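# Move carton from behind shelf bottles onto desk

## Task

Pull the carton out from behind the bottles on the shelving unit and set it down on the desk so it rests there without the robot's help, leaving every bottle standing upright on its shelf and keeping the robot itself from tipping over or ending up leaning.

## Robot and tools

Robot: a Hello Robot Stretch 3 with one arm. It has a two-wheel base (0.33 m long, 0.34 m wide), a lift on a mast, and a telescoping arm that reaches out to the robot's RIGHT side. The base cannot strafe, so to shift the gripper forward or back you drive the base. Turning in place pivots about the point between the drive wheels, 0.05 m behind the front edge. A stowed robot sweeps a 0.28 m radius when turning; an unfolded level wrist reaches past that circle.

Frames: base frame has its origin on the floor between the drive wheels, x forward, y left, z up. hand_pose is reported in it, at the point where closed fingertips meet. Odometry frame is the base frame at the start; heading is positive to the left, -3.142 to 3.142, and odometry counts wheel turns, so slip looks like travel.

Tool execute_actions takes "actions", a list run in order; an empty list just returns the current state and images. Each action is {"robot": command, "steps": n, "until": condition}. steps is 1 to 450 control steps at 30 per second (default 1); {"steps": n} alone waits. A command may hold:
- "base": exactly one of {"translate_m": d} (a relative drive in metres from where the base is when the command starts, forward positive, |d| at most 1) or {"rotate_rad": d} (a relative turn in radians, counter-clockwise/left positive, |d| at most 3.2). These are offsets, not poses.
- "joints": absolute targets by name, any subset; unnamed joints keep their previous target. lift_m 0 to 1.1 (arm height, m); arm_m 0 to 0.52 (extension, m); wrist_yaw_rad -1.345 to 4.42 (0 along the arm, positive toward the front, 3.0 folded over the base); wrist_pitch_rad -1.57 to 0.451 (negative tips fingers down); wrist_roll_rad -2.911 to 2.911; gripper_m -0.089 to 0.179 (larger is wider; the real fingertip gap is smaller by about 0.007 nearly shut to 0.025 fully open, zero below 0.007); head_pan_rad -3.953 to 1.73 (0 forward, positive left, -1.57 looks along the arm); head_tilt_rad -1.53 to 0.419 (negative down).
- "contact_limits": {"arm_m": effort %, 1 to 100}, the effort at which that arm motion halts with contact_stop; lower is gentler, too low stops immediately.
Instead of one command, "robot" may be a list of up to 8 commands and {"pause_s": s} (s at most 15), run one after another; or {"stop": true} to brake all and clear the queue. Base and joint motions in one command start together and keep running across later actions. A new command acts immediately and discards the rest of an older queue.

"until" ends an action early. {"robot": {"status": "ended"}} fires when nothing reads moving and no queue runs. Other fields compare like "lift_m": [">", 0.3] or "arm_m_status": ["!=", "moving"]; statuses, readings, goals, base_status, refusals, queue, queue_left can be named. {"any": {"status": "ended"}} fires when one motion finishes. Don't wait for exact equality; "done" means within tolerance.

A call with any invalid or out-of-range number is rejected whole. Each successful result includes images from head_camera, nav_camera and wrist_camera in that order.

zoom_image: {"camera": one of head_camera, nav_camera, wrist_camera, "region": [x0, y0, x1, y1]} in pixels of that camera's latest image, top-left origin, at most 504 by 504.

finished_scene: {"scene": current scene number}. Irreversible; call only after every motion has ended and the carton sits on the desk by itself.

Result lines: base_status shows progress (distance done of goal); joint_goals, joint_status (moving, done, off_target, contact_stop, time_out, stopped, not_commanded, torque_fault), measured_speeds, refusals/queue/queue_left. on_its_own appears when the robot altered a goal, a joint went slack or its servo is off, a motor strains at rest, or base_tilt deviates 3 degrees or more. Lines starting refused:, dropped:, replaced: explain skipped goals. lidar_m: 12 ranges, 30-degree sectors, first straight ahead then counter-clockwise, plane 0.17 m high (sees legs, not tabletops or clear objects). wrist_depth_mm and head_depth_mm: 7x7 median depth grids. motor_effort in %, peak in brackets; readings are biased and noisy.

Practical rules: the base is fast only when lift_m under 0.30, arm_m under 0.03 and wrist_yaw_rad above 2.54. Fold or unfold the wrist only with lift_m 0.32 to 0.95, pitch -0.4, roll near 0; with yaw below -0.4 keep pitch at -0.5 or lower. To grasp, command gripper_m below the carton's width; release by opening at least 0.02 beyond where the pads touched. Gripper readings don't prove a hold; check the wrist camera. Avoid pushing into rigid things with the gripper high (above about 0.45 m), repeated pushes after a contact_stop, driving while holding fixed things, or snagging furniture, as the robot can tip; if it leans, reverse in small steps, free the gripper, and lower lift_m toward 0.2. Knock no bottles, don't drop or slam the carton, and avoid long wrist strain that trips a servo off for 10 s. Objects may occasionally be nudged by outside forces. Motion continues while you think, so use until-waits and queues.

Each tool is called as name([rows], argument=value, ...), one row to a line, values as JSON.

## Session

I'll start by observing the scene.

execute_actions(actions=[])

Scene clock: 0.00 s.
robot.base_odometry: x=+0.000 y=+0.000 heading=+0.000 (m, m, rad; robot's odometry frame)
robot.turned_by_wheels: +0.000 (rad since the last result)
robot.turned_by_imu: +0.000 (rad since the last result)
robot.base_tilt: forward=-0.9 right=+1.6 (deg)
robot.lidar_m: 1.52 2.16 1.63 1.72 2.09 2.01 2.08 2.45 2.25 2.52 1.47 1.37
robot.head_depth_mm: 1614 1633 1642 1658 1682 1615 1488 / 1717 1735 1754 1777 1796 1736 1620 / 1801 1860 1864 1897 1919 1949 1603 / 1873 1992 2023 2059 2056 2078 1959 / 1877 2152 2176 2206 2227 2246 1962 / 1872 2340 2379 2395 2403 2467 1990 / 1860 2450 2442 2464 2434 2468 1975
robot.base_status: not_commanded
robot.joint_positions: lift_m=+0.441 arm_m=-0.001 wrist_yaw_rad=+3.020 wrist_pitch_rad=-0.600 wrist_roll_rad=-0.019 gripper_m=+0.037 head_pan_rad=+0.016 head_tilt_rad=-0.019
robot.joint_goals: lift_m=+0.441 arm_m=-0.001 wrist_yaw_rad=+3.020 wrist_pitch_rad=-0.600 wrist_roll_rad=-0.019 gripper_m=+0.037 head_pan_rad=+0.016 head_tilt_rad=-0.019
robot.joint_status: lift_m=not_commanded arm_m=not_commanded wrist_yaw_rad=not_commanded wrist_pitch_rad=not_commanded wrist_roll_rad=not_commanded gripper_m=not_commanded head_pan_rad=not_commanded head_tilt_rad=not_commanded
robot.measured_speeds: translate_m=+0.000 rotate_rad=+0.000 lift_m=+0.000 arm_m=+0.000 wrist_yaw_rad=+0.000 wrist_pitch_rad=+0.000 wrist_roll_rad=+0.000 head_pan_rad=+0.000 head_tilt_rad=+0.000
robot: refusals=0 queue=idle queue_left=0
robot.motor_effort: left_wheel=+1 right_wheel=+0 lift_m=+36 arm_m=-1 wrist_yaw_rad=+1 wrist_pitch_rad=+6 wrist_roll_rad=+0 gripper_m=+0 head_pan_rad=-1 head_tilt_rad=+2 (%)
robot.hand_pose: x=+0.0028 y=+0.0529 z=+0.4147 quat_wxyz=(+0.248, +0.680, +0.170, +0.668) (m; robot's base frame)
robot.wrist_depth_mm: - - - - - - - / - - - - - - - / 882 925 913 891 919 942 932 / 763 767 770 767 794 758 784 / 660 661 649 671 658 667 658 / 575 581 - 593 585 599 589 / 520 - - - 520 536 530
pictures: head_camera (sideways: a quarter turn clockwise sets it upright), nav_camera (sideways: a quarter turn counterclockwise sets it upright), wrist_camera
Images, in order (width x height): head_camera 896x504, nav_camera 672x504, wrist_camera 644x364.

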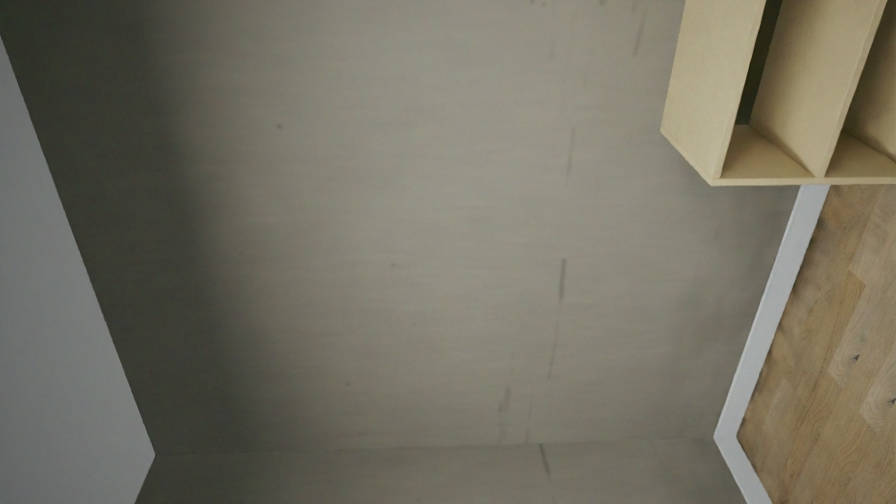

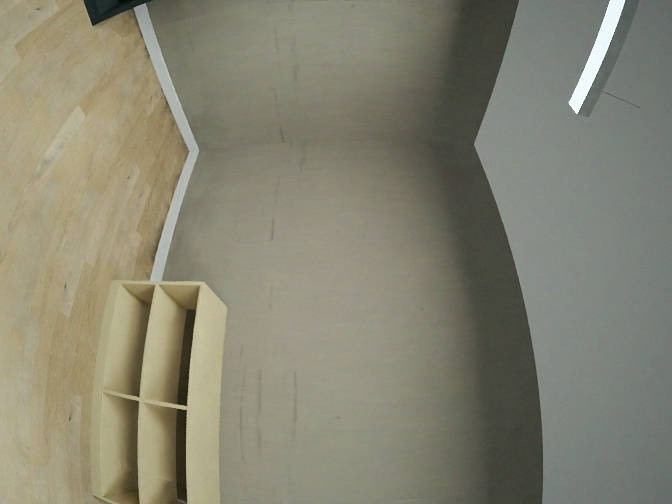

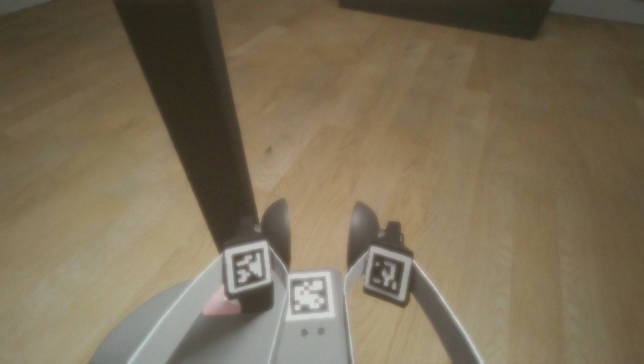

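execute_actions([
  {"robot": {"joints": {"head_pan_rad": -0.5, "head_tilt_rad": -0.5}}, "steps": 100, "until": {"robot": {"status": "ended"}}},
])

Scene clock: 9.87 s.
robot.base_odometry: x=+0.000 y=+0.000 heading=+0.000 (m, m, rad; robot's odometry frame)
robot.turned_by_wheels: +0.000 (rad since the last result)
robot.turned_by_imu: -0.001 (rad since the last result)
robot.base_tilt: forward=-0.9 right=+1.6 (deg)
robot.lidar_m: 1.52 2.16 1.63 1.73 2.08 2.01 2.09 2.45 2.26 2.52 1.47 1.37
robot.head_depth_mm: 1432 1566 1717 1612 1752 1484 1225 / 1435 1580 1722 1643 1791 1492 1233 / 1444 1576 1764 1658 1769 1500 1229 / 1450 1587 1761 1669 1786 1505 1246 / 1444 1599 1766 1672 1788 1518 1255 / 1454 1621 1783 1699 1800 1528 1254 / 1466 1603 1799 1707 1801 1539 1259
robot.base_status: not_commanded
robot.joint_positions: lift_m=+0.441 arm_m=-0.001 wrist_yaw_rad=+3.020 wrist_pitch_rad=-0.600 wrist_roll_rad=-0.019 gripper_m=+0.037 head_pan_rad=-0.493 head_tilt_rad=-0.494
robot.joint_goals: lift_m=+0.441 arm_m=-0.001 wrist_yaw_rad=+3.020 wrist_pitch_rad=-0.600 wrist_roll_rad=-0.019 gripper_m=+0.037 head_pan_rad=-0.500 head_tilt_rad=-0.500
robot.joint_status: lift_m=not_commanded arm_m=not_commanded wrist_yaw_rad=not_commanded wrist_pitch_rad=not_commanded wrist_roll_rad=not_commanded gripper_m=not_commanded head_pan_rad=done head_tilt_rad=done
robot.measured_speeds: translate_m=+0.000 rotate_rad=+0.000 lift_m=+0.000 arm_m=+0.000 wrist_yaw_rad=+0.000 wrist_pitch_rad=+0.000 wrist_roll_rad=+0.000 head_pan_rad=+0.000 head_tilt_rad=+0.000
robot: refusals=0 queue=done queue_left=0
robot.motor_effort: left_wheel=+1(1) right_wheel=+0(1) lift_m=+36(36) arm_m=+0(0) wrist_yaw_rad=-1(1) wrist_pitch_rad=+6(6) wrist_roll_rad=+0(0) gripper_m=+0(0) head_pan_rad=-5(49) head_tilt_rad=-3(25) (%)
robot.hand_pose: x=+0.0028 y=+0.0529 z=+0.4147 quat_wxyz=(+0.248, +0.680, +0.170, +0.668) (m; robot's base frame)
robot.wrist_depth_mm: - - - - - - - / - - - - - - - / 886 896 916 899 909 927 930 / 747 766 727 773 767 773 791 / 648 656 643 661 660 672 687 / 581 588 - 581 579 589 590 / 516 - - - 523 525 523
pictures: head_camera (sideways: a quarter turn clockwise sets it upright), nav_camera (sideways: a quarter turn counterclockwise sets it upright), wrist_camera
Images, in order (width x height): head_camera 896x504, nav_camera 672x504, wrist_camera 644x364.

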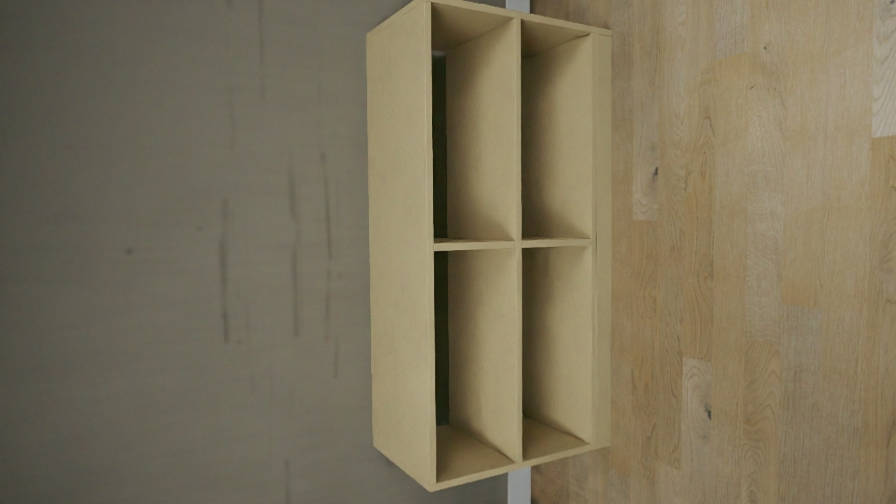

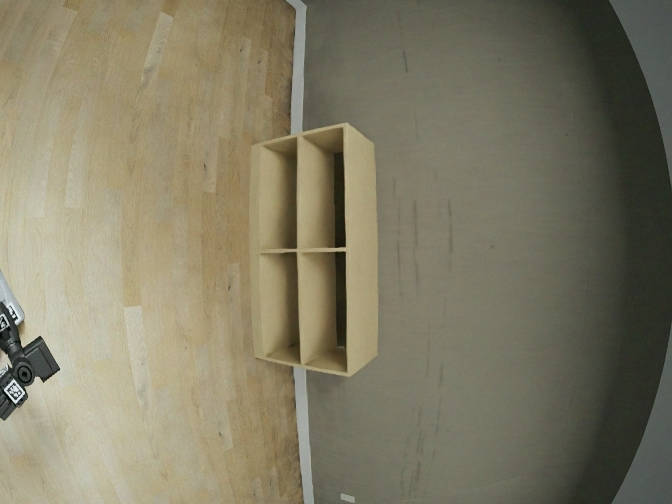

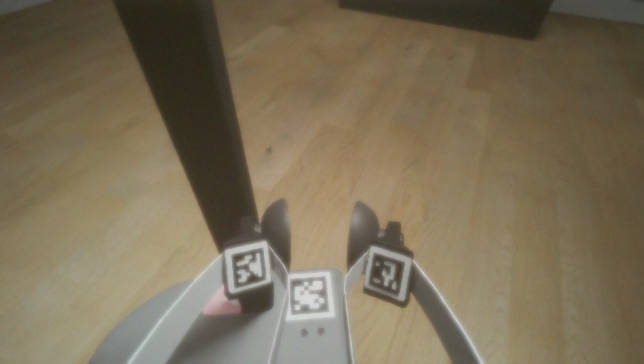

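execute_actions([
  {"robot": {"joints": {"head_pan_rad": 0.9, "head_tilt_rad": -0.4}}, "steps": 100, "until": {"robot": {"status": "ended"}}},
])

Scene clock: 18.03 s.
robot.base_odometry: x=+0.000 y=+0.000 heading=+0.000 (m, m, rad; robot's odometry frame)
robot.turned_by_wheels: +0.000 (rad since the last result)
robot.turned_by_imu: -0.001 (rad since the last result)
robot.base_tilt: forward=-0.9 right=+1.6 (deg)
robot.lidar_m: 1.52 2.15 1.63 1.72 2.09 2.01 2.08 2.45 2.26 2.51 1.47 1.37
robot.head_depth_mm: 1809 1989 2161 2353 2090 1595 1288 / 1786 1950 2133 2319 2115 1610 1289 / 1773 1917 2081 2271 2117 1618 1309 / 1666 1713 1796 1809 1965 1613 1313 / 1668 1846 2004 1864 2004 1636 1298 / 1674 1817 1889 1841 2032 1648 1322 / 1635 1797 1898 1783 2037 1637 1327
robot.base_status: not_commanded
robot.joint_positions: lift_m=+0.441 arm_m=-0.001 wrist_yaw_rad=+3.020 wrist_pitch_rad=-0.600 wrist_roll_rad=-0.019 gripper_m=+0.037 head_pan_rad=+0.893 head_tilt_rad=-0.409
robot.joint_goals: lift_m=+0.441 arm_m=-0.001 wrist_yaw_rad=+3.020 wrist_pitch_rad=-0.600 wrist_roll_rad=-0.019 gripper_m=+0.037 head_pan_rad=+0.900 head_tilt_rad=-0.400
robot.joint_status: lift_m=not_commanded arm_m=not_commanded wrist_yaw_rad=not_commanded wrist_pitch_rad=not_commanded wrist_roll_rad=not_commanded gripper_m=not_commanded head_pan_rad=done head_tilt_rad=done
robot.measured_speeds: translate_m=+0.000 rotate_rad=+0.000 lift_m=+0.000 arm_m=+0.000 wrist_yaw_rad=+0.000 wrist_pitch_rad=+0.000 wrist_roll_rad=+0.000 head_pan_rad=+0.000 head_tilt_rad=+0.000
robot: refusals=0 queue=done queue_left=0
robot.motor_effort: left_wheel=+2(1) right_wheel=+0(0) lift_m=+36(36) arm_m=+0(1) wrist_yaw_rad=+0(0) wrist_pitch_rad=+6(6) wrist_roll_rad=+0(0) gripper_m=+0(0) head_pan_rad=+5(61) head_tilt_rad=+3(11) (%)
robot.hand_pose: x=+0.0028 y=+0.0529 z=+0.4147 quat_wxyz=(+0.248, +0.680, +0.170, +0.668) (m; robot's base frame)
robot.wrist_depth_mm: - - - - - - - / - - - - - - - / 903 877 890 918 939 929 911 / 747 748 763 770 749 778 774 / 651 658 635 656 663 684 665 / 574 587 - 589 589 580 589 / 502 - - - 522 524 535
pictures: head_camera (sideways: a quarter turn clockwise sets it upright), nav_camera (sideways: a quarter turn counterclockwise sets it upright), wrist_camera
Images, in order (width x height): head_camera 896x504, nav_camera 672x504, wrist_camera 644x364.

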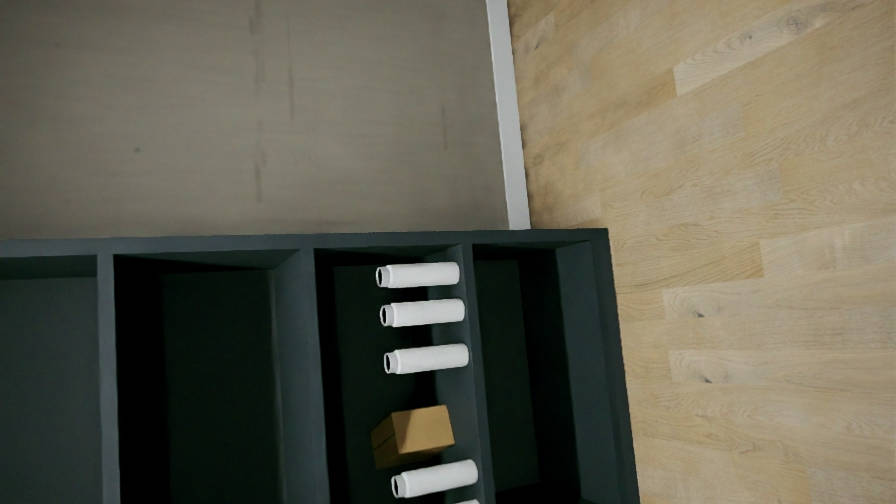

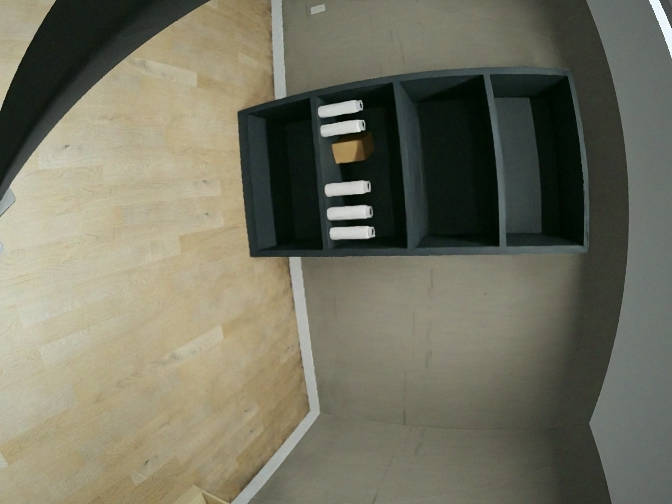

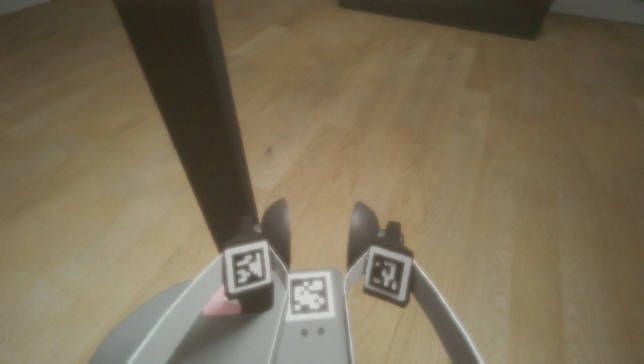

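execute_actions([
  {"robot": {"joints": {"head_pan_rad": 1.35, "head_tilt_rad": -0.5}}, "steps": 100, "until": {"robot": {"status": "ended"}}},
])

execute_actions([
  {"robot": {"joints": {"head_pan_rad": -2.4, "head_tilt_rad": -0.4}}, "steps": 150, "until": {"robot": {"status": "ended"}}},
])

Scene clock: 26.70 s.
robot.base_odometry: x=+0.000 y=+0.000 heading=+0.000 (m, m, rad; robot's odometry frame)
robot.turned_by_wheels: +0.000 (rad since the last result)
robot.turned_by_imu: -0.001 (rad since the last result)
robot.base_tilt: forward=-0.9 right=+1.6 (deg)
robot.lidar_m: 1.52 2.16 1.63 1.73 2.08 2.01 2.08 2.45 2.26 2.52 1.47 1.37
robot.head_depth_mm: 1630 1723 1906 2109 1846 1494 1230 / 1679 1780 1957 2214 1902 1489 1230 / 1728 1835 1974 2213 1914 1501 1247 / 1599 1700 1828 2044 1924 1501 1241 / 1832 2029 2275 2495 1935 1515 1246 / 1922 2139 2357 2520 1940 1527 1246 / 1996 2217 2455 2645 1966 1530 1259
robot.base_status: not_commanded
robot.joint_positions: lift_m=+0.441 arm_m=-0.001 wrist_yaw_rad=+3.020 wrist_pitch_rad=-0.600 wrist_roll_rad=-0.019 gripper_m=+0.037 head_pan_rad=+1.343 head_tilt_rad=-0.494
robot.joint_goals: lift_m=+0.441 arm_m=-0.001 wrist_yaw_rad=+3.020 wrist_pitch_rad=-0.600 wrist_roll_rad=-0.019 gripper_m=+0.037 head_pan_rad=+1.350 head_tilt_rad=-0.500
robot.joint_status: lift_m=not_commanded arm_m=not_commanded wrist_yaw_rad=not_commanded wrist_pitch_rad=not_commanded wrist_roll_rad=not_commanded gripper_m=not_commanded head_pan_rad=done head_tilt_rad=done
robot.measured_speeds: translate_m=+0.000 rotate_rad=+0.000 lift_m=+0.000 arm_m=+0.000 wrist_yaw_rad=+0.000 wrist_pitch_rad=+0.000 wrist_roll_rad=+0.000 head_pan_rad=+0.000 head_tilt_rad=+0.000
robot: refusals=0 queue=done queue_left=0
robot.motor_effort: left_wheel=+1(1) right_wheel=+0(0) lift_m=+36(36) arm_m=+0(1) wrist_yaw_rad=+0(0) wrist_pitch_rad=+6(6) wrist_roll_rad=+0(0) gripper_m=+0(0) head_pan_rad=+5(43) head_tilt_rad=-3(13) (%)
robot.hand_pose: x=+0.0028 y=+0.0529 z=+0.4147 quat_wxyz=(+0.248, +0.680, +0.170, +0.668) (m; robot's base frame)
robot.wrist_depth_mm: - - - - - - - / - - - - - - - / 881 908 889 912 917 902 928 / 757 768 745 784 773 777 787 / 654 669 641 648 667 679 677 / 572 582 - 587 589 587 589 / 514 - - - 520 533 529
pictures: head_camera (sideways: a quarter turn clockwise sets it upright), nav_camera (sideways: a quarter turn counterclockwise sets it upright), wrist_camera
Images, in order (width x height): head_camera 896x504, nav_camera 672x504, wrist_camera 644x364.

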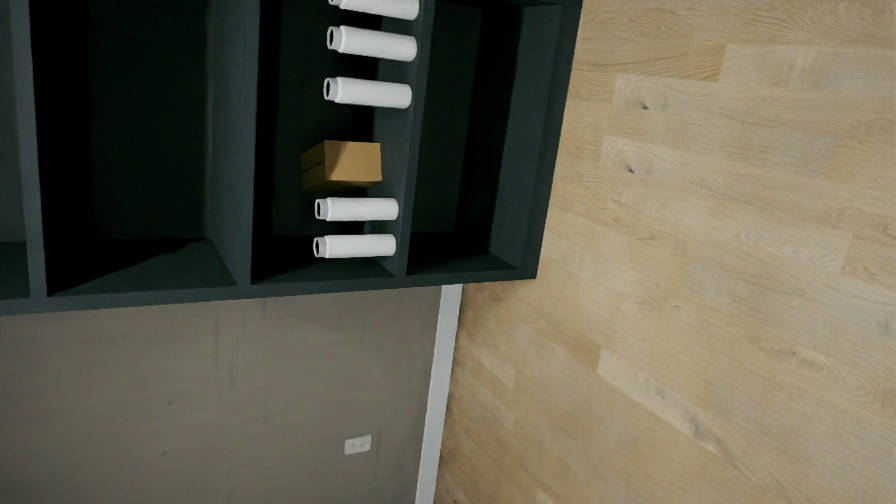

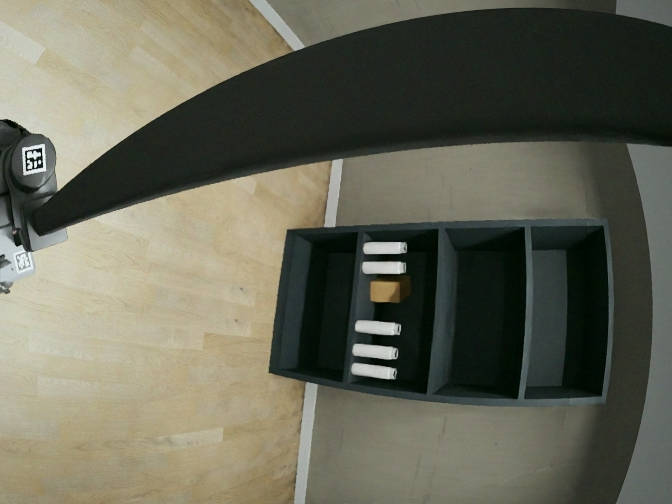

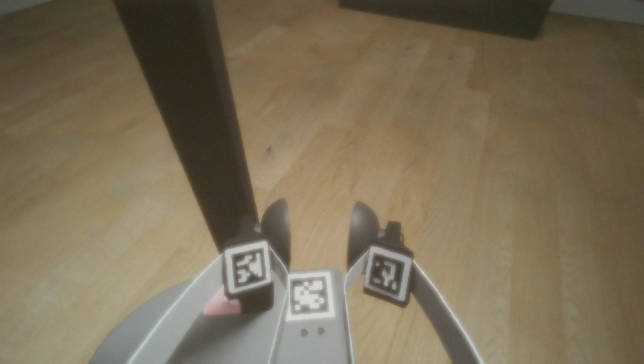

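Scene clock: 28.90 s.
robot.base_odometry: x=+0.000 y=+0.000 heading=+0.000 (m, m, rad; robot's odometry frame)
robot.turned_by_wheels: +0.000 (rad since the last result)
robot.turned_by_imu: +0.000 (rad since the last result)
robot.base_tilt: forward=-0.9 right=+1.6 (deg)
robot.lidar_m: 1.52 2.16 1.63 1.73 2.08 2.01 2.09 2.46 2.26 2.52 1.47 1.37
robot.head_depth_mm: 2556 2846 3056 3034 2096 1602 1281 / 2494 2718 3022 3059 2102 1606 1301 / 2423 2641 2796 2869 2119 1627 1299 / 2354 2558 2654 2925 2140 1634 1301 / 2262 2472 2608 2843 2167 1625 1326 / 2209 2378 2488 2757 2161 1638 1311 / 2149 2330 2415 2661 2168 1656 1322
robot.base_status: not_commanded
robot.joint_positions: lift_m=+0.441 arm_m=-0.001 wrist_yaw_rad=+3.020 wrist_pitch_rad=-0.600 wrist_roll_rad=-0.019 gripper_m=+0.037 head_pan_rad=-2.393 head_tilt_rad=-0.409
robot.joint_goals: lift_m=+0.441 arm_m=-0.001 wrist_yaw_rad=+3.020 wrist_pitch_rad=-0.600 wrist_roll_rad=-0.019 gripper_m=+0.037 head_pan_rad=-2.400 head_tilt_rad=-0.400
robot.joint_status: lift_m=not_commanded arm_m=not_commanded wrist_yaw_rad=not_commanded wrist_pitch_rad=not_commanded wrist_roll_rad=not_commanded gripper_m=not_commanded head_pan_rad=done head_tilt_rad=done
robot.measured_speeds: translate_m=+0.000 rotate_rad=+0.000 lift_m=+0.000 arm_m=+0.000 wrist_yaw_rad=+0.000 wrist_pitch_rad=+0.000 wrist_roll_rad=+0.000 head_pan_rad=+0.000 head_tilt_rad=+0.000
robot: refusals=0 queue=done queue_left=0
robot.motor_effort: left_wheel=+1(1) right_wheel=+1(0) lift_m=+36(36) arm_m=+0(0) wrist_yaw_rad=+0(1) wrist_pitch_rad=+6(6) wrist_roll_rad=+0(0) gripper_m=+0(0) head_pan_rad=-5(63) head_tilt_rad=+4(12) (%)
robot.hand_pose: x=+0.0028 y=+0.0529 z=+0.4147 quat_wxyz=(+0.248, +0.680, +0.170, +0.668) (m; robot's base frame)
robot.wrist_depth_mm: - - - - - - - / - - - - - - - / 883 901 926 923 922 923 938 / 763 760 750 768 787 780 775 / 662 654 657 664 662 676 677 / 574 578 - 594 587 581 592 / 510 - - - 525 518 526
pictures: head_camera (sideways: a quarter turn clockwise sets it upright), nav_camera (sideways: a quarter turn counterclockwise sets it upright), wrist_camera
Images, in order (width x height): head_camera 896x504, nav_camera 672x504, wrist_camera 644x364.

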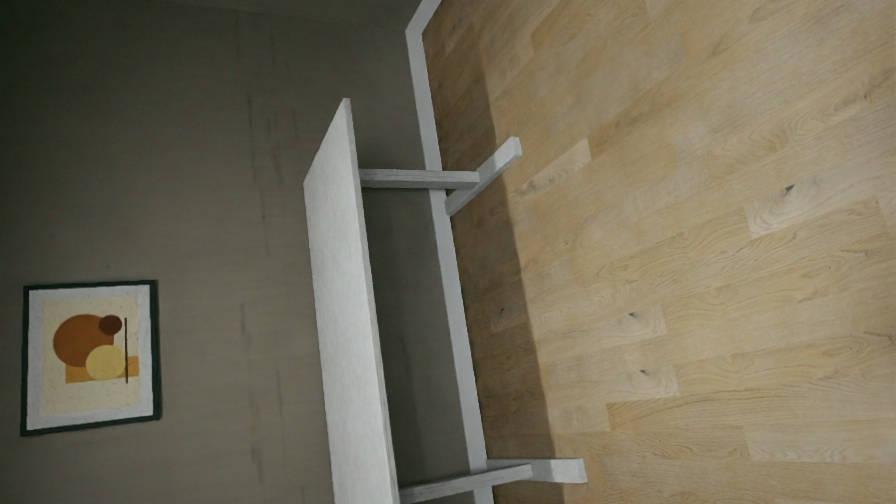

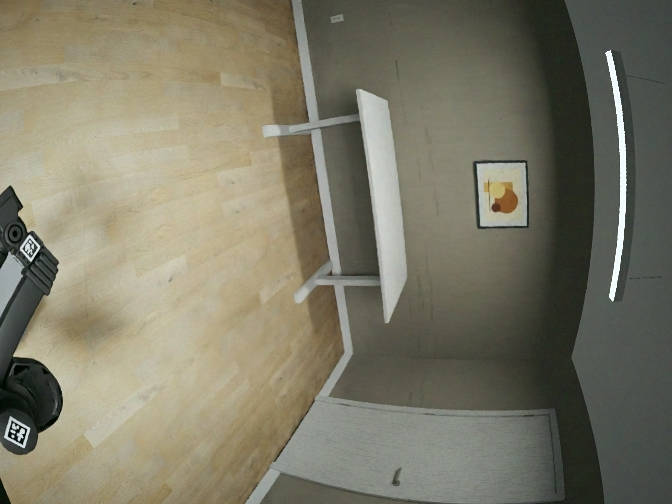

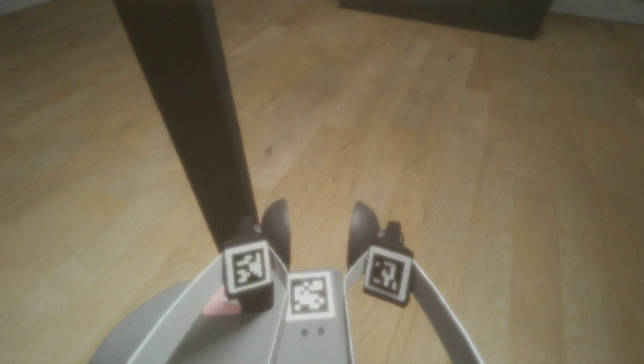

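execute_actions([
  {"robot": {"joints": {"head_pan_rad": 1.2, "head_tilt_rad": -0.45, "lift_m": 0.28}}, "steps": 150, "until": {"robot": {"status": "ended"}}},
])

zoom_image(camera="head_camera", region=[220, 40, 520, 400])

Scene clock: 132.33 s.
robot.base_odometry: x=+0.000 y=+0.000 heading=+0.000 (m, m, rad; robot's odometry frame)
robot.turned_by_wheels: +0.000 (rad since the last result)
robot.turned_by_imu: -0.001 (rad since the last result)
robot.base_tilt: forward=-0.9 right=+1.6 (deg)
robot.lidar_m: 1.52 2.16 1.63 1.73 2.09 2.01 2.08 2.46 2.26 2.52 1.47 1.37
robot.head_depth_mm: 1389 1722 1876 2154 2003 1544 1261 / 1629 1816 1967 1838 1901 1557 1271 / 1661 1840 1998 2046 1935 1569 1282 / 1718 1874 2021 2077 1994 1578 1282 / 1745 1883 1863 1958 2011 1589 1283 / 1459 1665 2116 2401 2060 1583 1292 / 1822 2007 2224 2475 2072 1599 1293
robot.base_status: not_commanded
robot.joint_positions: lift_m=+0.280 arm_m=-0.001 wrist_yaw_rad=+3.020 wrist_pitch_rad=-0.601 wrist_roll_rad=-0.019 gripper_m=+0.037 head_pan_rad=+1.193 head_tilt_rad=-0.445
robot.joint_goals: lift_m=+0.280 arm_m=-0.001 wrist_yaw_rad=+3.020 wrist_pitch_rad=-0.601 wrist_roll_rad=-0.019 gripper_m=+0.037 head_pan_rad=+1.200 head_tilt_rad=-0.450
robot.joint_status: lift_m=done arm_m=not_commanded wrist_yaw_rad=not_commanded wrist_pitch_rad=not_commanded wrist_roll_rad=not_commanded gripper_m=not_commanded head_pan_rad=done head_tilt_rad=done
robot.measured_speeds: translate_m=+0.000 rotate_rad=+0.000 lift_m=+0.000 arm_m=+0.000 wrist_yaw_rad=+0.000 wrist_pitch_rad=+0.000 wrist_roll_rad=+0.000 head_pan_rad=+0.000 head_tilt_rad=+0.000
robot: refusals=0 queue=done queue_left=0
robot.motor_effort: left_wheel=+1(2) right_wheel=+0(0) lift_m=+27(37) arm_m=+0(1) wrist_yaw_rad=+0(0) wrist_pitch_rad=+6(6) wrist_roll_rad=+0(0) gripper_m=+0(1) head_pan_rad=+5(62) head_tilt_rad=-2(6) (%)
robot.hand_pose: x=+0.0028 y=+0.0528 z=+0.2543 quat_wxyz=(+0.249, +0.680, +0.170, +0.668) (m; robot's base frame)
robot.wrist_depth_mm: - 979 - - - - - / 776 766 786 791 812 802 814 / 629 635 645 638 649 664 660 / 532 540 545 568 541 554 552 / 473 - - - 475 479 479 / - - - - 421 417 422 / - - - - 368 371 371
pictures: head_camera (sideways: a quarter turn clockwise sets it upright), nav_camera (sideways: a quarter turn counterclockwise sets it upright), wrist_camera
Images, in order (width x height): head_camera 896x504, nav_camera 672x504, wrist_camera 644x364.

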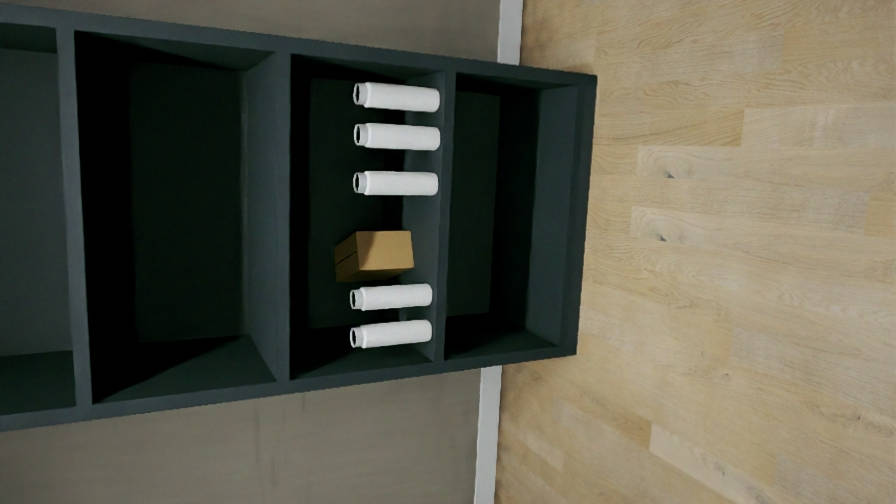

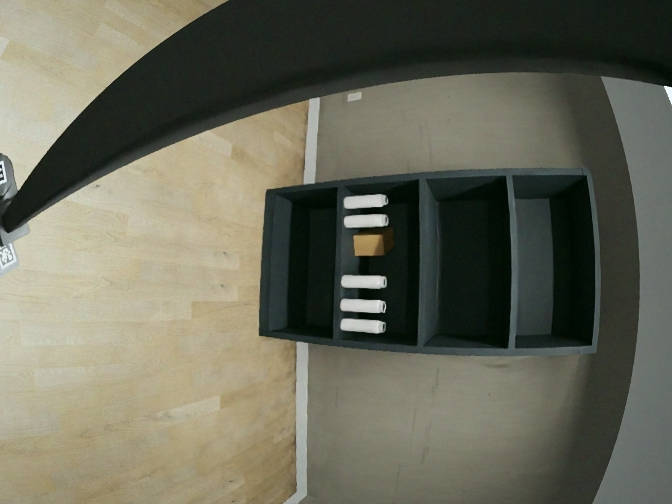

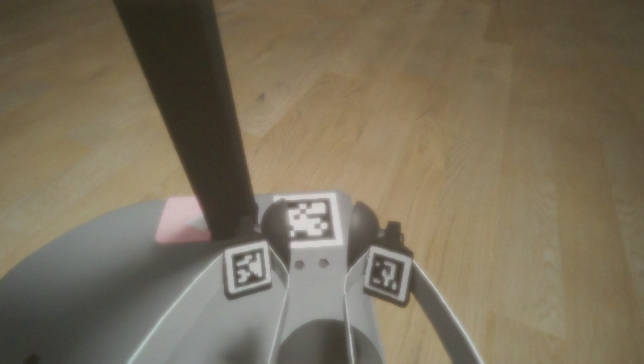

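Region (220, 40, 520, 400) of head_camera's 896x504 image, scaled by 1.400, with more detail than that image has.

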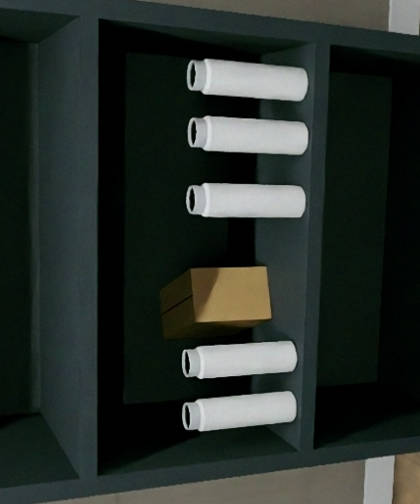

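execute_actions([
  {"robot": {"base": {"rotate_rad": 1.349}, "joints": {"head_pan_rad": 0.0, "head_tilt_rad": -0.6}}, "steps": 200, "until": {"robot": {"status": "ended"}}},
  {"robot": {"base": {"translate_m": 1.0}}, "steps": 200, "until": {"robot": {"translate_m": [">=", 0.5]}}},
  {"robot": {"base": {"translate_m": 0.6}}, "steps": 200, "until": {"robot": {"status": "ended"}}},
  {"robot": {"base": {"rotate_rad": 1.28}, "joints": {"head_pan_rad": -1.57, "head_tilt_rad": -0.75}}, "steps": 200, "until": {"robot": {"status": "ended"}}},
])

Scene clock: 230.37 s.
robot.base_odometry: x=+0.243 y=+1.078 heading=+2.629 (m, m, rad; robot's odometry frame)
robot.turned_by_wheels: +2.629 (rad since the last result)
robot.turned_by_imu: +2.633 (rad since the last result)
robot.base_tilt: forward=-0.9 right=+1.6 (deg)
robot.lidar_m: 1.69 1.75 2.38 3.39 2.99 1.95 1.73 0.79 0.78 1.00 0.62 1.44
robot.head_depth_mm: 825 738 606 975 945 1230 1106 / 824 750 612 1073 955 1237 1116 / 829 756 619 1016 963 1226 1121 / 827 766 624 952 941 1238 1120 / 827 775 630 1035 906 1249 1126 / 823 784 636 915 908 1244 1131 / 778 722 614 748 1473 1313 1135
robot.base_status: done (rotate_rad +1.2799 of +1.2800)
robot.joint_positions: lift_m=+0.280 arm_m=-0.001 wrist_yaw_rad=+3.020 wrist_pitch_rad=-0.601 wrist_roll_rad=-0.019 gripper_m=+0.037 head_pan_rad=-1.563 head_tilt_rad=-0.741
robot.joint_goals: lift_m=+0.280 arm_m=-0.001 wrist_yaw_rad=+3.020 wrist_pitch_rad=-0.601 wrist_roll_rad=-0.019 gripper_m=+0.037 head_pan_rad=-1.570 head_tilt_rad=-0.750
robot.joint_status: lift_m=done arm_m=not_commanded wrist_yaw_rad=not_commanded wrist_pitch_rad=not_commanded wrist_roll_rad=not_commanded gripper_m=not_commanded head_pan_rad=done head_tilt_rad=done
robot.measured_speeds: translate_m=+0.000 rotate_rad=+0.000 lift_m=+0.000 arm_m=+0.000 wrist_yaw_rad=+0.000 wrist_pitch_rad=+0.000 wrist_roll_rad=+0.000 head_pan_rad=+0.000 head_tilt_rad=+0.000
robot: refusals=0 queue=done queue_left=0
robot.motor_effort: left_wheel=+0(5) right_wheel=+3(10) lift_m=+27(27) arm_m=-1(0) wrist_yaw_rad=+0(0) wrist_pitch_rad=+6(6) wrist_roll_rad=+0(0) gripper_m=+0(1) head_pan_rad=-4(62) head_tilt_rad=-4(15) (%)
robot.hand_pose: x=+0.0028 y=+0.0527 z=+0.2543 quat_wxyz=(+0.249, +0.680, +0.170, +0.668) (m; robot's base frame)
robot.wrist_depth_mm: - 973 - - - - - / 787 775 792 778 818 836 812 / 634 636 629 657 645 663 656 / 531 532 544 555 548 541 560 / 471 - - - 468 477 480 / - - - - 421 424 421 / - - - - 373 367 375
pictures: head_camera (sideways: a quarter turn clockwise sets it upright), nav_camera (sideways: a quarter turn counterclockwise sets it upright), wrist_camera
Images, in order (width x height): head_camera 896x504, nav_camera 672x504, wrist_camera 644x364.

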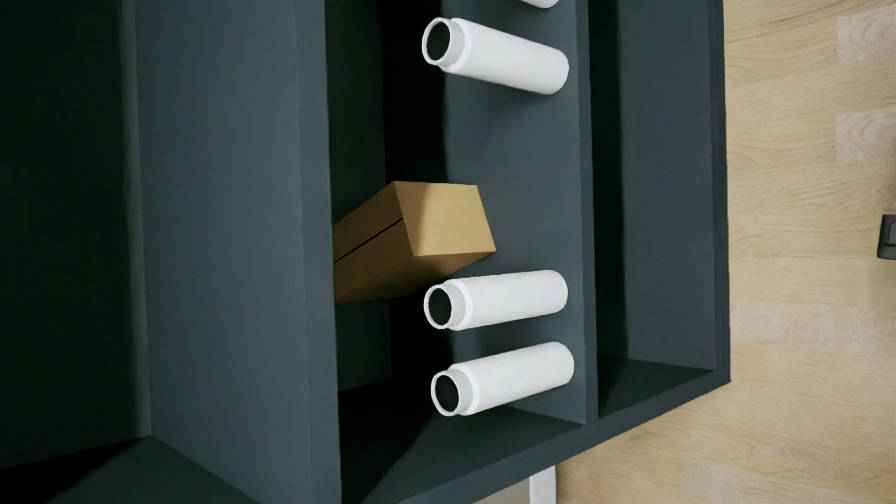

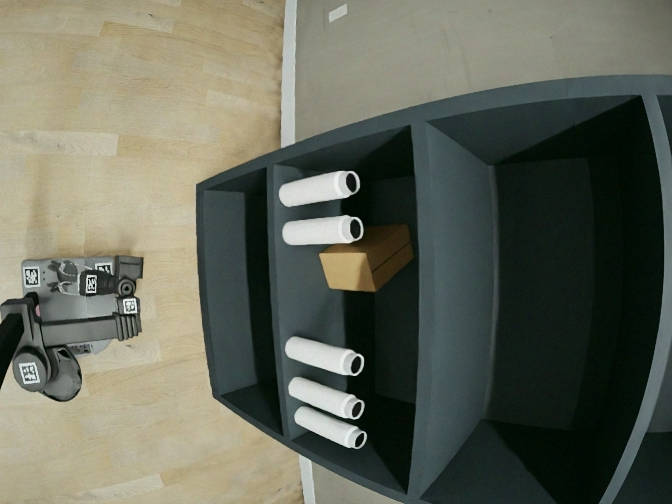

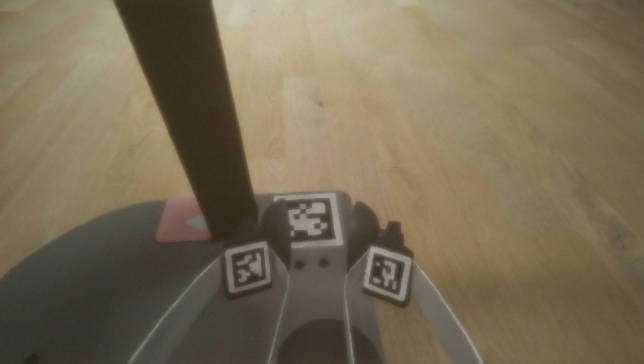

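execute_actions([
  {"robot": {"joints": {"lift_m": 0.5, "wrist_pitch_rad": -0.4, "wrist_roll_rad": 0.0}}, "steps": 150, "until": {"robot": {"lift_m": [">", 0.34], "wrist_pitch_rad": [">", -0.44]}}},
  {"robot": {"joints": {"wrist_yaw_rad": 0.35, "head_tilt_rad": -0.85}}, "steps": 300, "until": {"robot": {"status": "ended"}}},
  {"robot": {"joints": {"wrist_pitch_rad": 0.0, "gripper_m": 0.15}}, "steps": 150, "until": {"robot": {"status": "ended"}}},
])

Scene clock: 322.03 s.
robot.base_odometry: x=+0.243 y=+1.078 heading=+2.629 (m, m, rad; robot's odometry frame)
robot.turned_by_wheels: +0.000 (rad since the last result)
robot.turned_by_imu: -0.002 (rad since the last result)
robot.base_tilt: forward=-0.9 right=+1.6 (deg)
robot.lidar_m: 1.69 1.75 2.38 3.38 3.00 1.96 1.73 0.79 0.78 1.00 0.62 1.43
robot.head_depth_mm: 799 585 1126 897 1311 1220 1094 / 797 590 1119 976 1305 1235 - / 803 597 1116 983 1306 1249 - / 799 603 937 954 1316 1265 1099 / 809 609 1125 889 1330 1251 1103 / 813 616 1009 866 1144 1252 1111 / 771 623 744 836 1453 1260 1103
robot.base_status: done (rotate_rad +1.2799 of +1.2800)
robot.joint_positions: lift_m=+0.500 arm_m=-0.001 wrist_yaw_rad=+0.352 wrist_pitch_rad=-0.024 wrist_roll_rad=-0.006 gripper_m=+0.150 head_pan_rad=-1.563 head_tilt_rad=-0.839
robot.joint_goals: lift_m=+0.500 arm_m=-0.001 wrist_yaw_rad=+0.350 wrist_pitch_rad=+0.000 wrist_roll_rad=+0.000 gripper_m=+0.150 head_pan_rad=-1.570 head_tilt_rad=-0.850
robot.joint_status: lift_m=done arm_m=not_commanded wrist_yaw_rad=done wrist_pitch_rad=done wrist_roll_rad=done gripper_m=done head_pan_rad=done head_tilt_rad=done
robot.measured_speeds: translate_m=+0.000 rotate_rad=+0.000 lift_m=+0.000 arm_m=+0.000 wrist_yaw_rad=+0.000 wrist_pitch_rad=+0.000 wrist_roll_rad=+0.000 head_pan_rad=+0.000 head_tilt_rad=+0.000
robot: refusals=0 queue=done queue_left=0
robot.motor_effort: left_wheel=-1(1) right_wheel=+3(3) lift_m=+45(46) arm_m=-1(0) wrist_yaw_rad=-1(1) wrist_pitch_rad=+11(11) wrist_roll_rad=+4(5) gripper_m=+1(91) head_pan_rad=-5(5) head_tilt_rad=-4(13) (%)
robot.hand_pose: x=+0.0667 y=-0.3835 z=+0.6082 quat_wxyz=(+0.700, +0.132, -0.692, +0.116) (m; robot's base frame)
robot.wrist_depth_mm: - 923 395 587 659 627 577 / - - 386 359 497 635 586 / - - 393 374 443 459 616 / - - 406 385 466 491 614 / - - 409 358 358 398 373 / - - 480 845 793 - 273 / 928 945 492 808 823 750 681
pictures: head_camera (sideways: a quarter turn clockwise sets it upright), nav_camera (sideways: a quarter turn counterclockwise sets it upright), wrist_camera
Images, in order (width x height): head_camera 896x504, nav_camera 672x504, wrist_camera 644x364.

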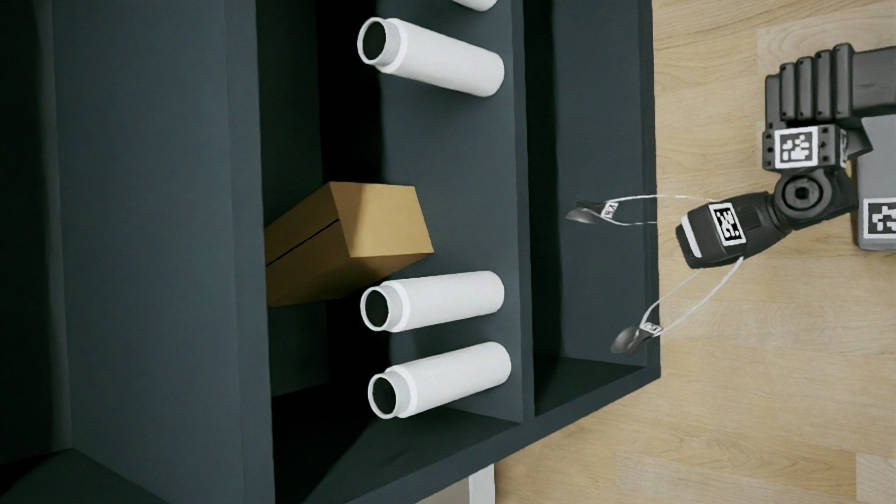

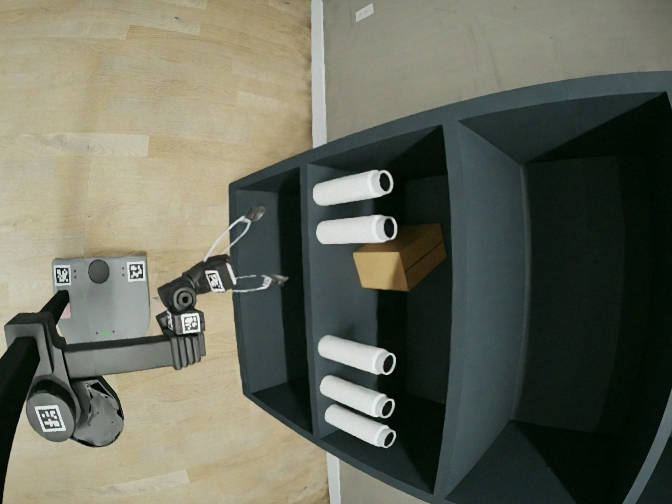

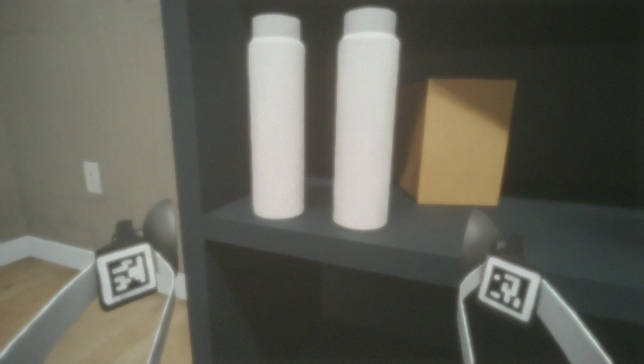

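execute_actions([
  {"robot": {"base": {"translate_m": -0.265}, "joints": {"wrist_yaw_rad": 0.0, "wrist_pitch_rad": 0.02, "lift_m": 0.48, "gripper_m": 0.179}}, "steps": 200, "until": {"robot": {"status": "ended"}}},
  {"robot": {"base": {"rotate_rad": 0.35}, "joints": {"head_pan_rad": -1.57, "head_tilt_rad": -0.8}}, "steps": 200, "until": {"robot": {"status": "ended"}}},
])

Scene clock: 447.13 s.
robot.base_odometry: x=+0.474 y=+0.948 heading=+2.979 (m, m, rad; robot's odometry frame)
robot.turned_by_wheels: +0.350 (rad since the last result)
robot.turned_by_imu: +0.351 (rad since the last result)
robot.base_tilt: forward=-0.8 right=+1.6 (deg)
robot.lidar_m: 1.96 2.39 3.44 3.26 1.77 1.47 1.83 0.62 0.68 0.98 0.78 1.96
robot.head_depth_mm: 797 633 1085 974 886 1190 1096 / 817 639 1130 814 1273 1210 1137 / 836 647 1031 1014 1313 1257 - / 864 652 997 998 1351 1261 1102 / 899 661 1199 971 1385 1269 1112 / 838 698 967 997 1369 1267 1115 / 727 710 851 1680 1481 1279 1121
robot.base_status: done (rotate_rad +0.3499 of +0.3500)
robot.joint_positions: lift_m=+0.480 arm_m=-0.001 wrist_yaw_rad=+0.001 wrist_pitch_rad=-0.003 wrist_roll_rad=-0.006 gripper_m=+0.179 head_pan_rad=-1.563 head_tilt_rad=-0.804
robot.joint_goals: lift_m=+0.480 arm_m=-0.001 wrist_yaw_rad=+0.000 wrist_pitch_rad=+0.020 wrist_roll_rad=+0.000 gripper_m=+0.179 head_pan_rad=-1.570 head_tilt_rad=-0.800
robot.joint_status: lift_m=done arm_m=not_commanded wrist_yaw_rad=done wrist_pitch_rad=done wrist_roll_rad=done gripper_m=done head_pan_rad=done head_tilt_rad=done
robot.measured_speeds: translate_m=+0.000 rotate_rad=+0.000 lift_m=+0.000 arm_m=+0.000 wrist_yaw_rad=+0.000 wrist_pitch_rad=+0.000 wrist_roll_rad=+0.000 head_pan_rad=+0.000 head_tilt_rad=+0.000
robot: refusals=0 queue=done queue_left=0
robot.motor_effort: left_wheel=-1(4) right_wheel=+3(6) lift_m=+27(45) arm_m=-1(1) wrist_yaw_rad=+0(4) wrist_pitch_rad=+11(12) wrist_roll_rad=+4(3) gripper_m=+0(95) head_pan_rad=-5(4) head_tilt_rad=+1(5) (%)
robot.hand_pose: x=-0.0211 y=-0.3997 z=+0.5941 quat_wxyz=(+0.710, +0.002, -0.705, -0.001) (m; robot's base frame)
robot.wrist_depth_mm: 455 475 713 758 698 276 578 / - 446 416 507 711 288 286 / - 482 428 529 726 300 275 / - 471 440 528 510 461 277 / - 590 417 364 327 307 281 / - 623 849 907 808 727 265 / 911 603 769 822 806 738 688
pictures: head_camera (sideways: a quarter turn clockwise sets it upright), nav_camera (sideways: a quarter turn counterclockwise sets it upright), wrist_camera
Images, in order (width x height): head_camera 896x504, nav_camera 672x504, wrist_camera 644x364.

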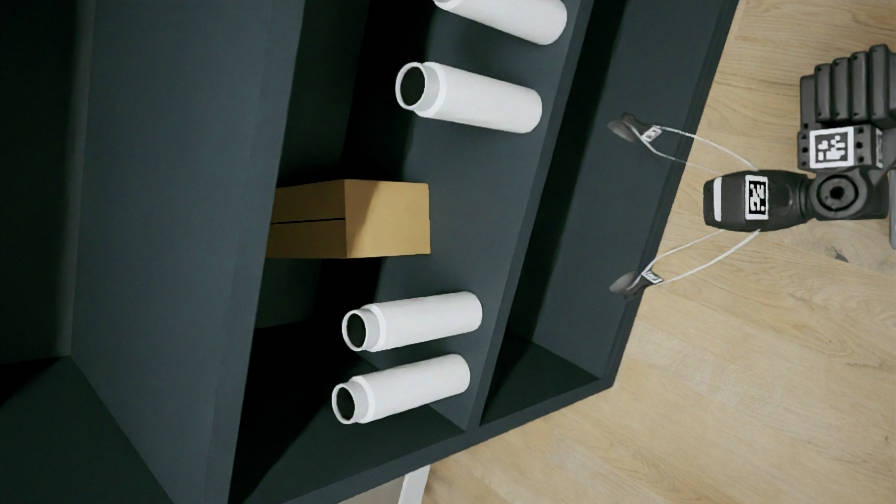

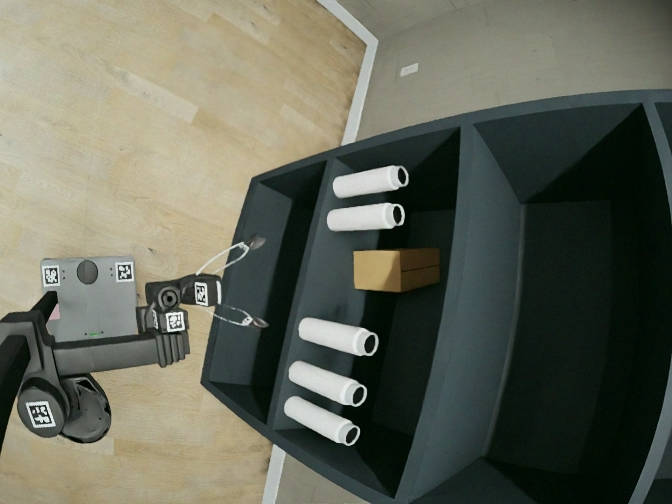

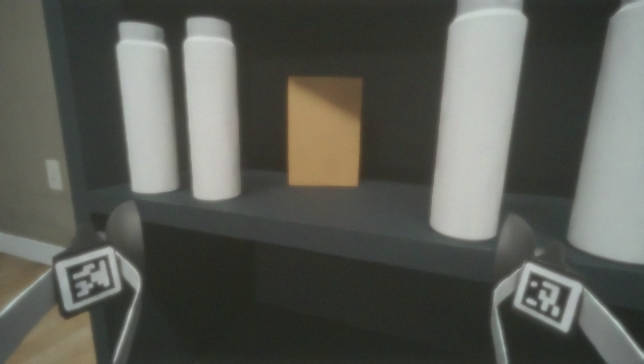

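execute_actions([
  {"robot": {"base": {"translate_m": -0.012}, "joints": {"gripper_m": 0.11, "arm_m": 0.13, "head_tilt_rad": -0.75}, "contact_limits": {"arm_m": 30}}, "steps": 200, "until": {"robot": {"status": "ended"}}},
])

Scene clock: 519.00 s.
robot.base_odometry: x=+0.486 y=+0.946 heading=+2.979 (m, m, rad; robot's odometry frame)
robot.turned_by_wheels: +0.000 (rad since the last result)
robot.turned_by_imu: -0.001 (rad since the last result)
robot.base_tilt: forward=-0.9 right=+1.6 (deg)
robot.lidar_m: 1.98 2.40 3.47 3.22 1.78 1.46 1.82 0.62 0.64 1.00 0.79 1.97
robot.head_depth_mm: 798 715 590 1052 850 1192 1104 / 825 723 596 975 879 1227 - / 857 731 957 1027 952 - 1094 / 887 736 962 1008 1325 1260 1119 / 919 747 1219 933 1359 1288 1118 / 867 757 988 972 1265 1301 1126 / 736 732 836 974 1543 1302 1125
robot.base_status: done (translate_m -0.0120 of -0.0120)
robot.joint_positions: lift_m=+0.480 arm_m=+0.130 wrist_yaw_rad=+0.001 wrist_pitch_rad=-0.003 wrist_roll_rad=-0.006 gripper_m=+0.110 head_pan_rad=-1.563 head_tilt_rad=-0.754
robot.joint_goals: lift_m=+0.480 arm_m=+0.130 wrist_yaw_rad=+0.000 wrist_pitch_rad=+0.020 wrist_roll_rad=+0.000 gripper_m=+0.110 head_pan_rad=-1.570 head_tilt_rad=-0.750
robot.joint_status: lift_m=done arm_m=done wrist_yaw_rad=done wrist_pitch_rad=done wrist_roll_rad=done gripper_m=done head_pan_rad=done head_tilt_rad=done
robot.measured_speeds: translate_m=+0.000 rotate_rad=+0.000 lift_m=+0.000 arm_m=+0.000 wrist_yaw_rad=+0.000 wrist_pitch_rad=+0.000 wrist_roll_rad=+0.000 head_pan_rad=+0.000 head_tilt_rad=+0.000
robot: refusals=0 queue=done queue_left=0
robot.motor_effort: left_wheel=+0(5) right_wheel=+3(3) lift_m=+27(27) arm_m=+4(7) wrist_yaw_rad=+0(1) wrist_pitch_rad=+11(11) wrist_roll_rad=+4(3) gripper_m=+0(97) head_pan_rad=-6(5) head_tilt_rad=+2(7) (%)
robot.contact_limits: arm_m 30 (drawing in: default 34, maximum 55; extending or still: default 45, maximum 74)
robot.hand_pose: x=-0.0212 y=-0.5309 z=+0.5942 quat_wxyz=(+0.710, +0.002, -0.705, -0.001) (m; robot's base frame)
robot.wrist_depth_mm: 297 270 671 632 575 190 151 / 308 280 687 384 594 184 156 / 320 293 693 393 604 184 161 / 329 300 487 411 592 185 166 / 332 303 324 324 333 185 174 / 407 483 244 226 227 182 209 / 406 569 766 729 199 185 179
pictures: head_camera (sideways: a quarter turn clockwise sets it upright), nav_camera (sideways: a quarter turn counterclockwise sets it upright), wrist_camera
Images, in order (width x height): head_camera 896x504, nav_camera 672x504, wrist_camera 644x364.

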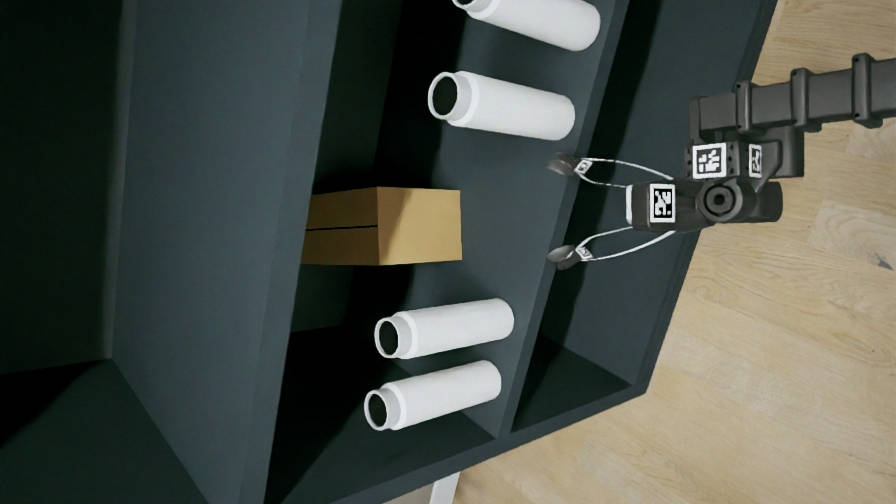

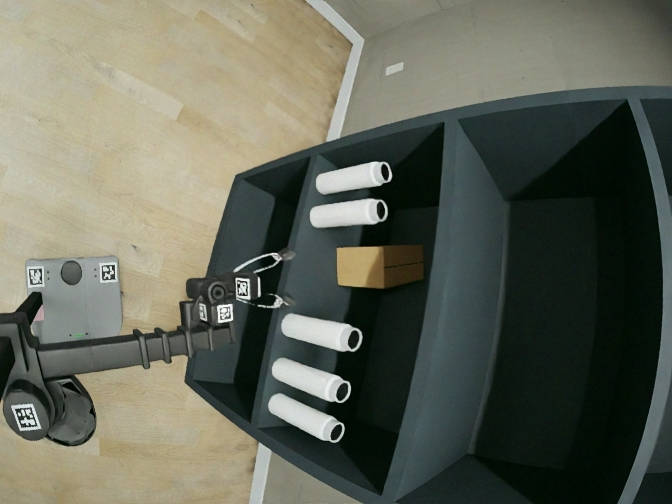

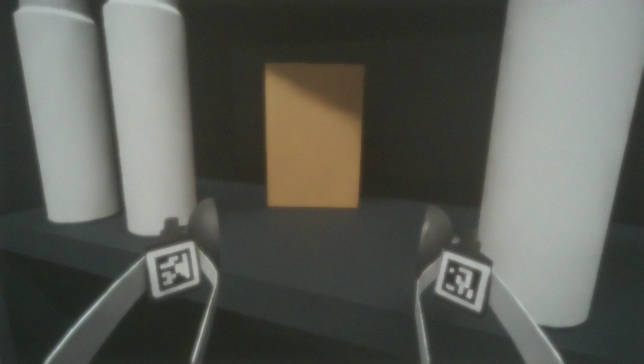

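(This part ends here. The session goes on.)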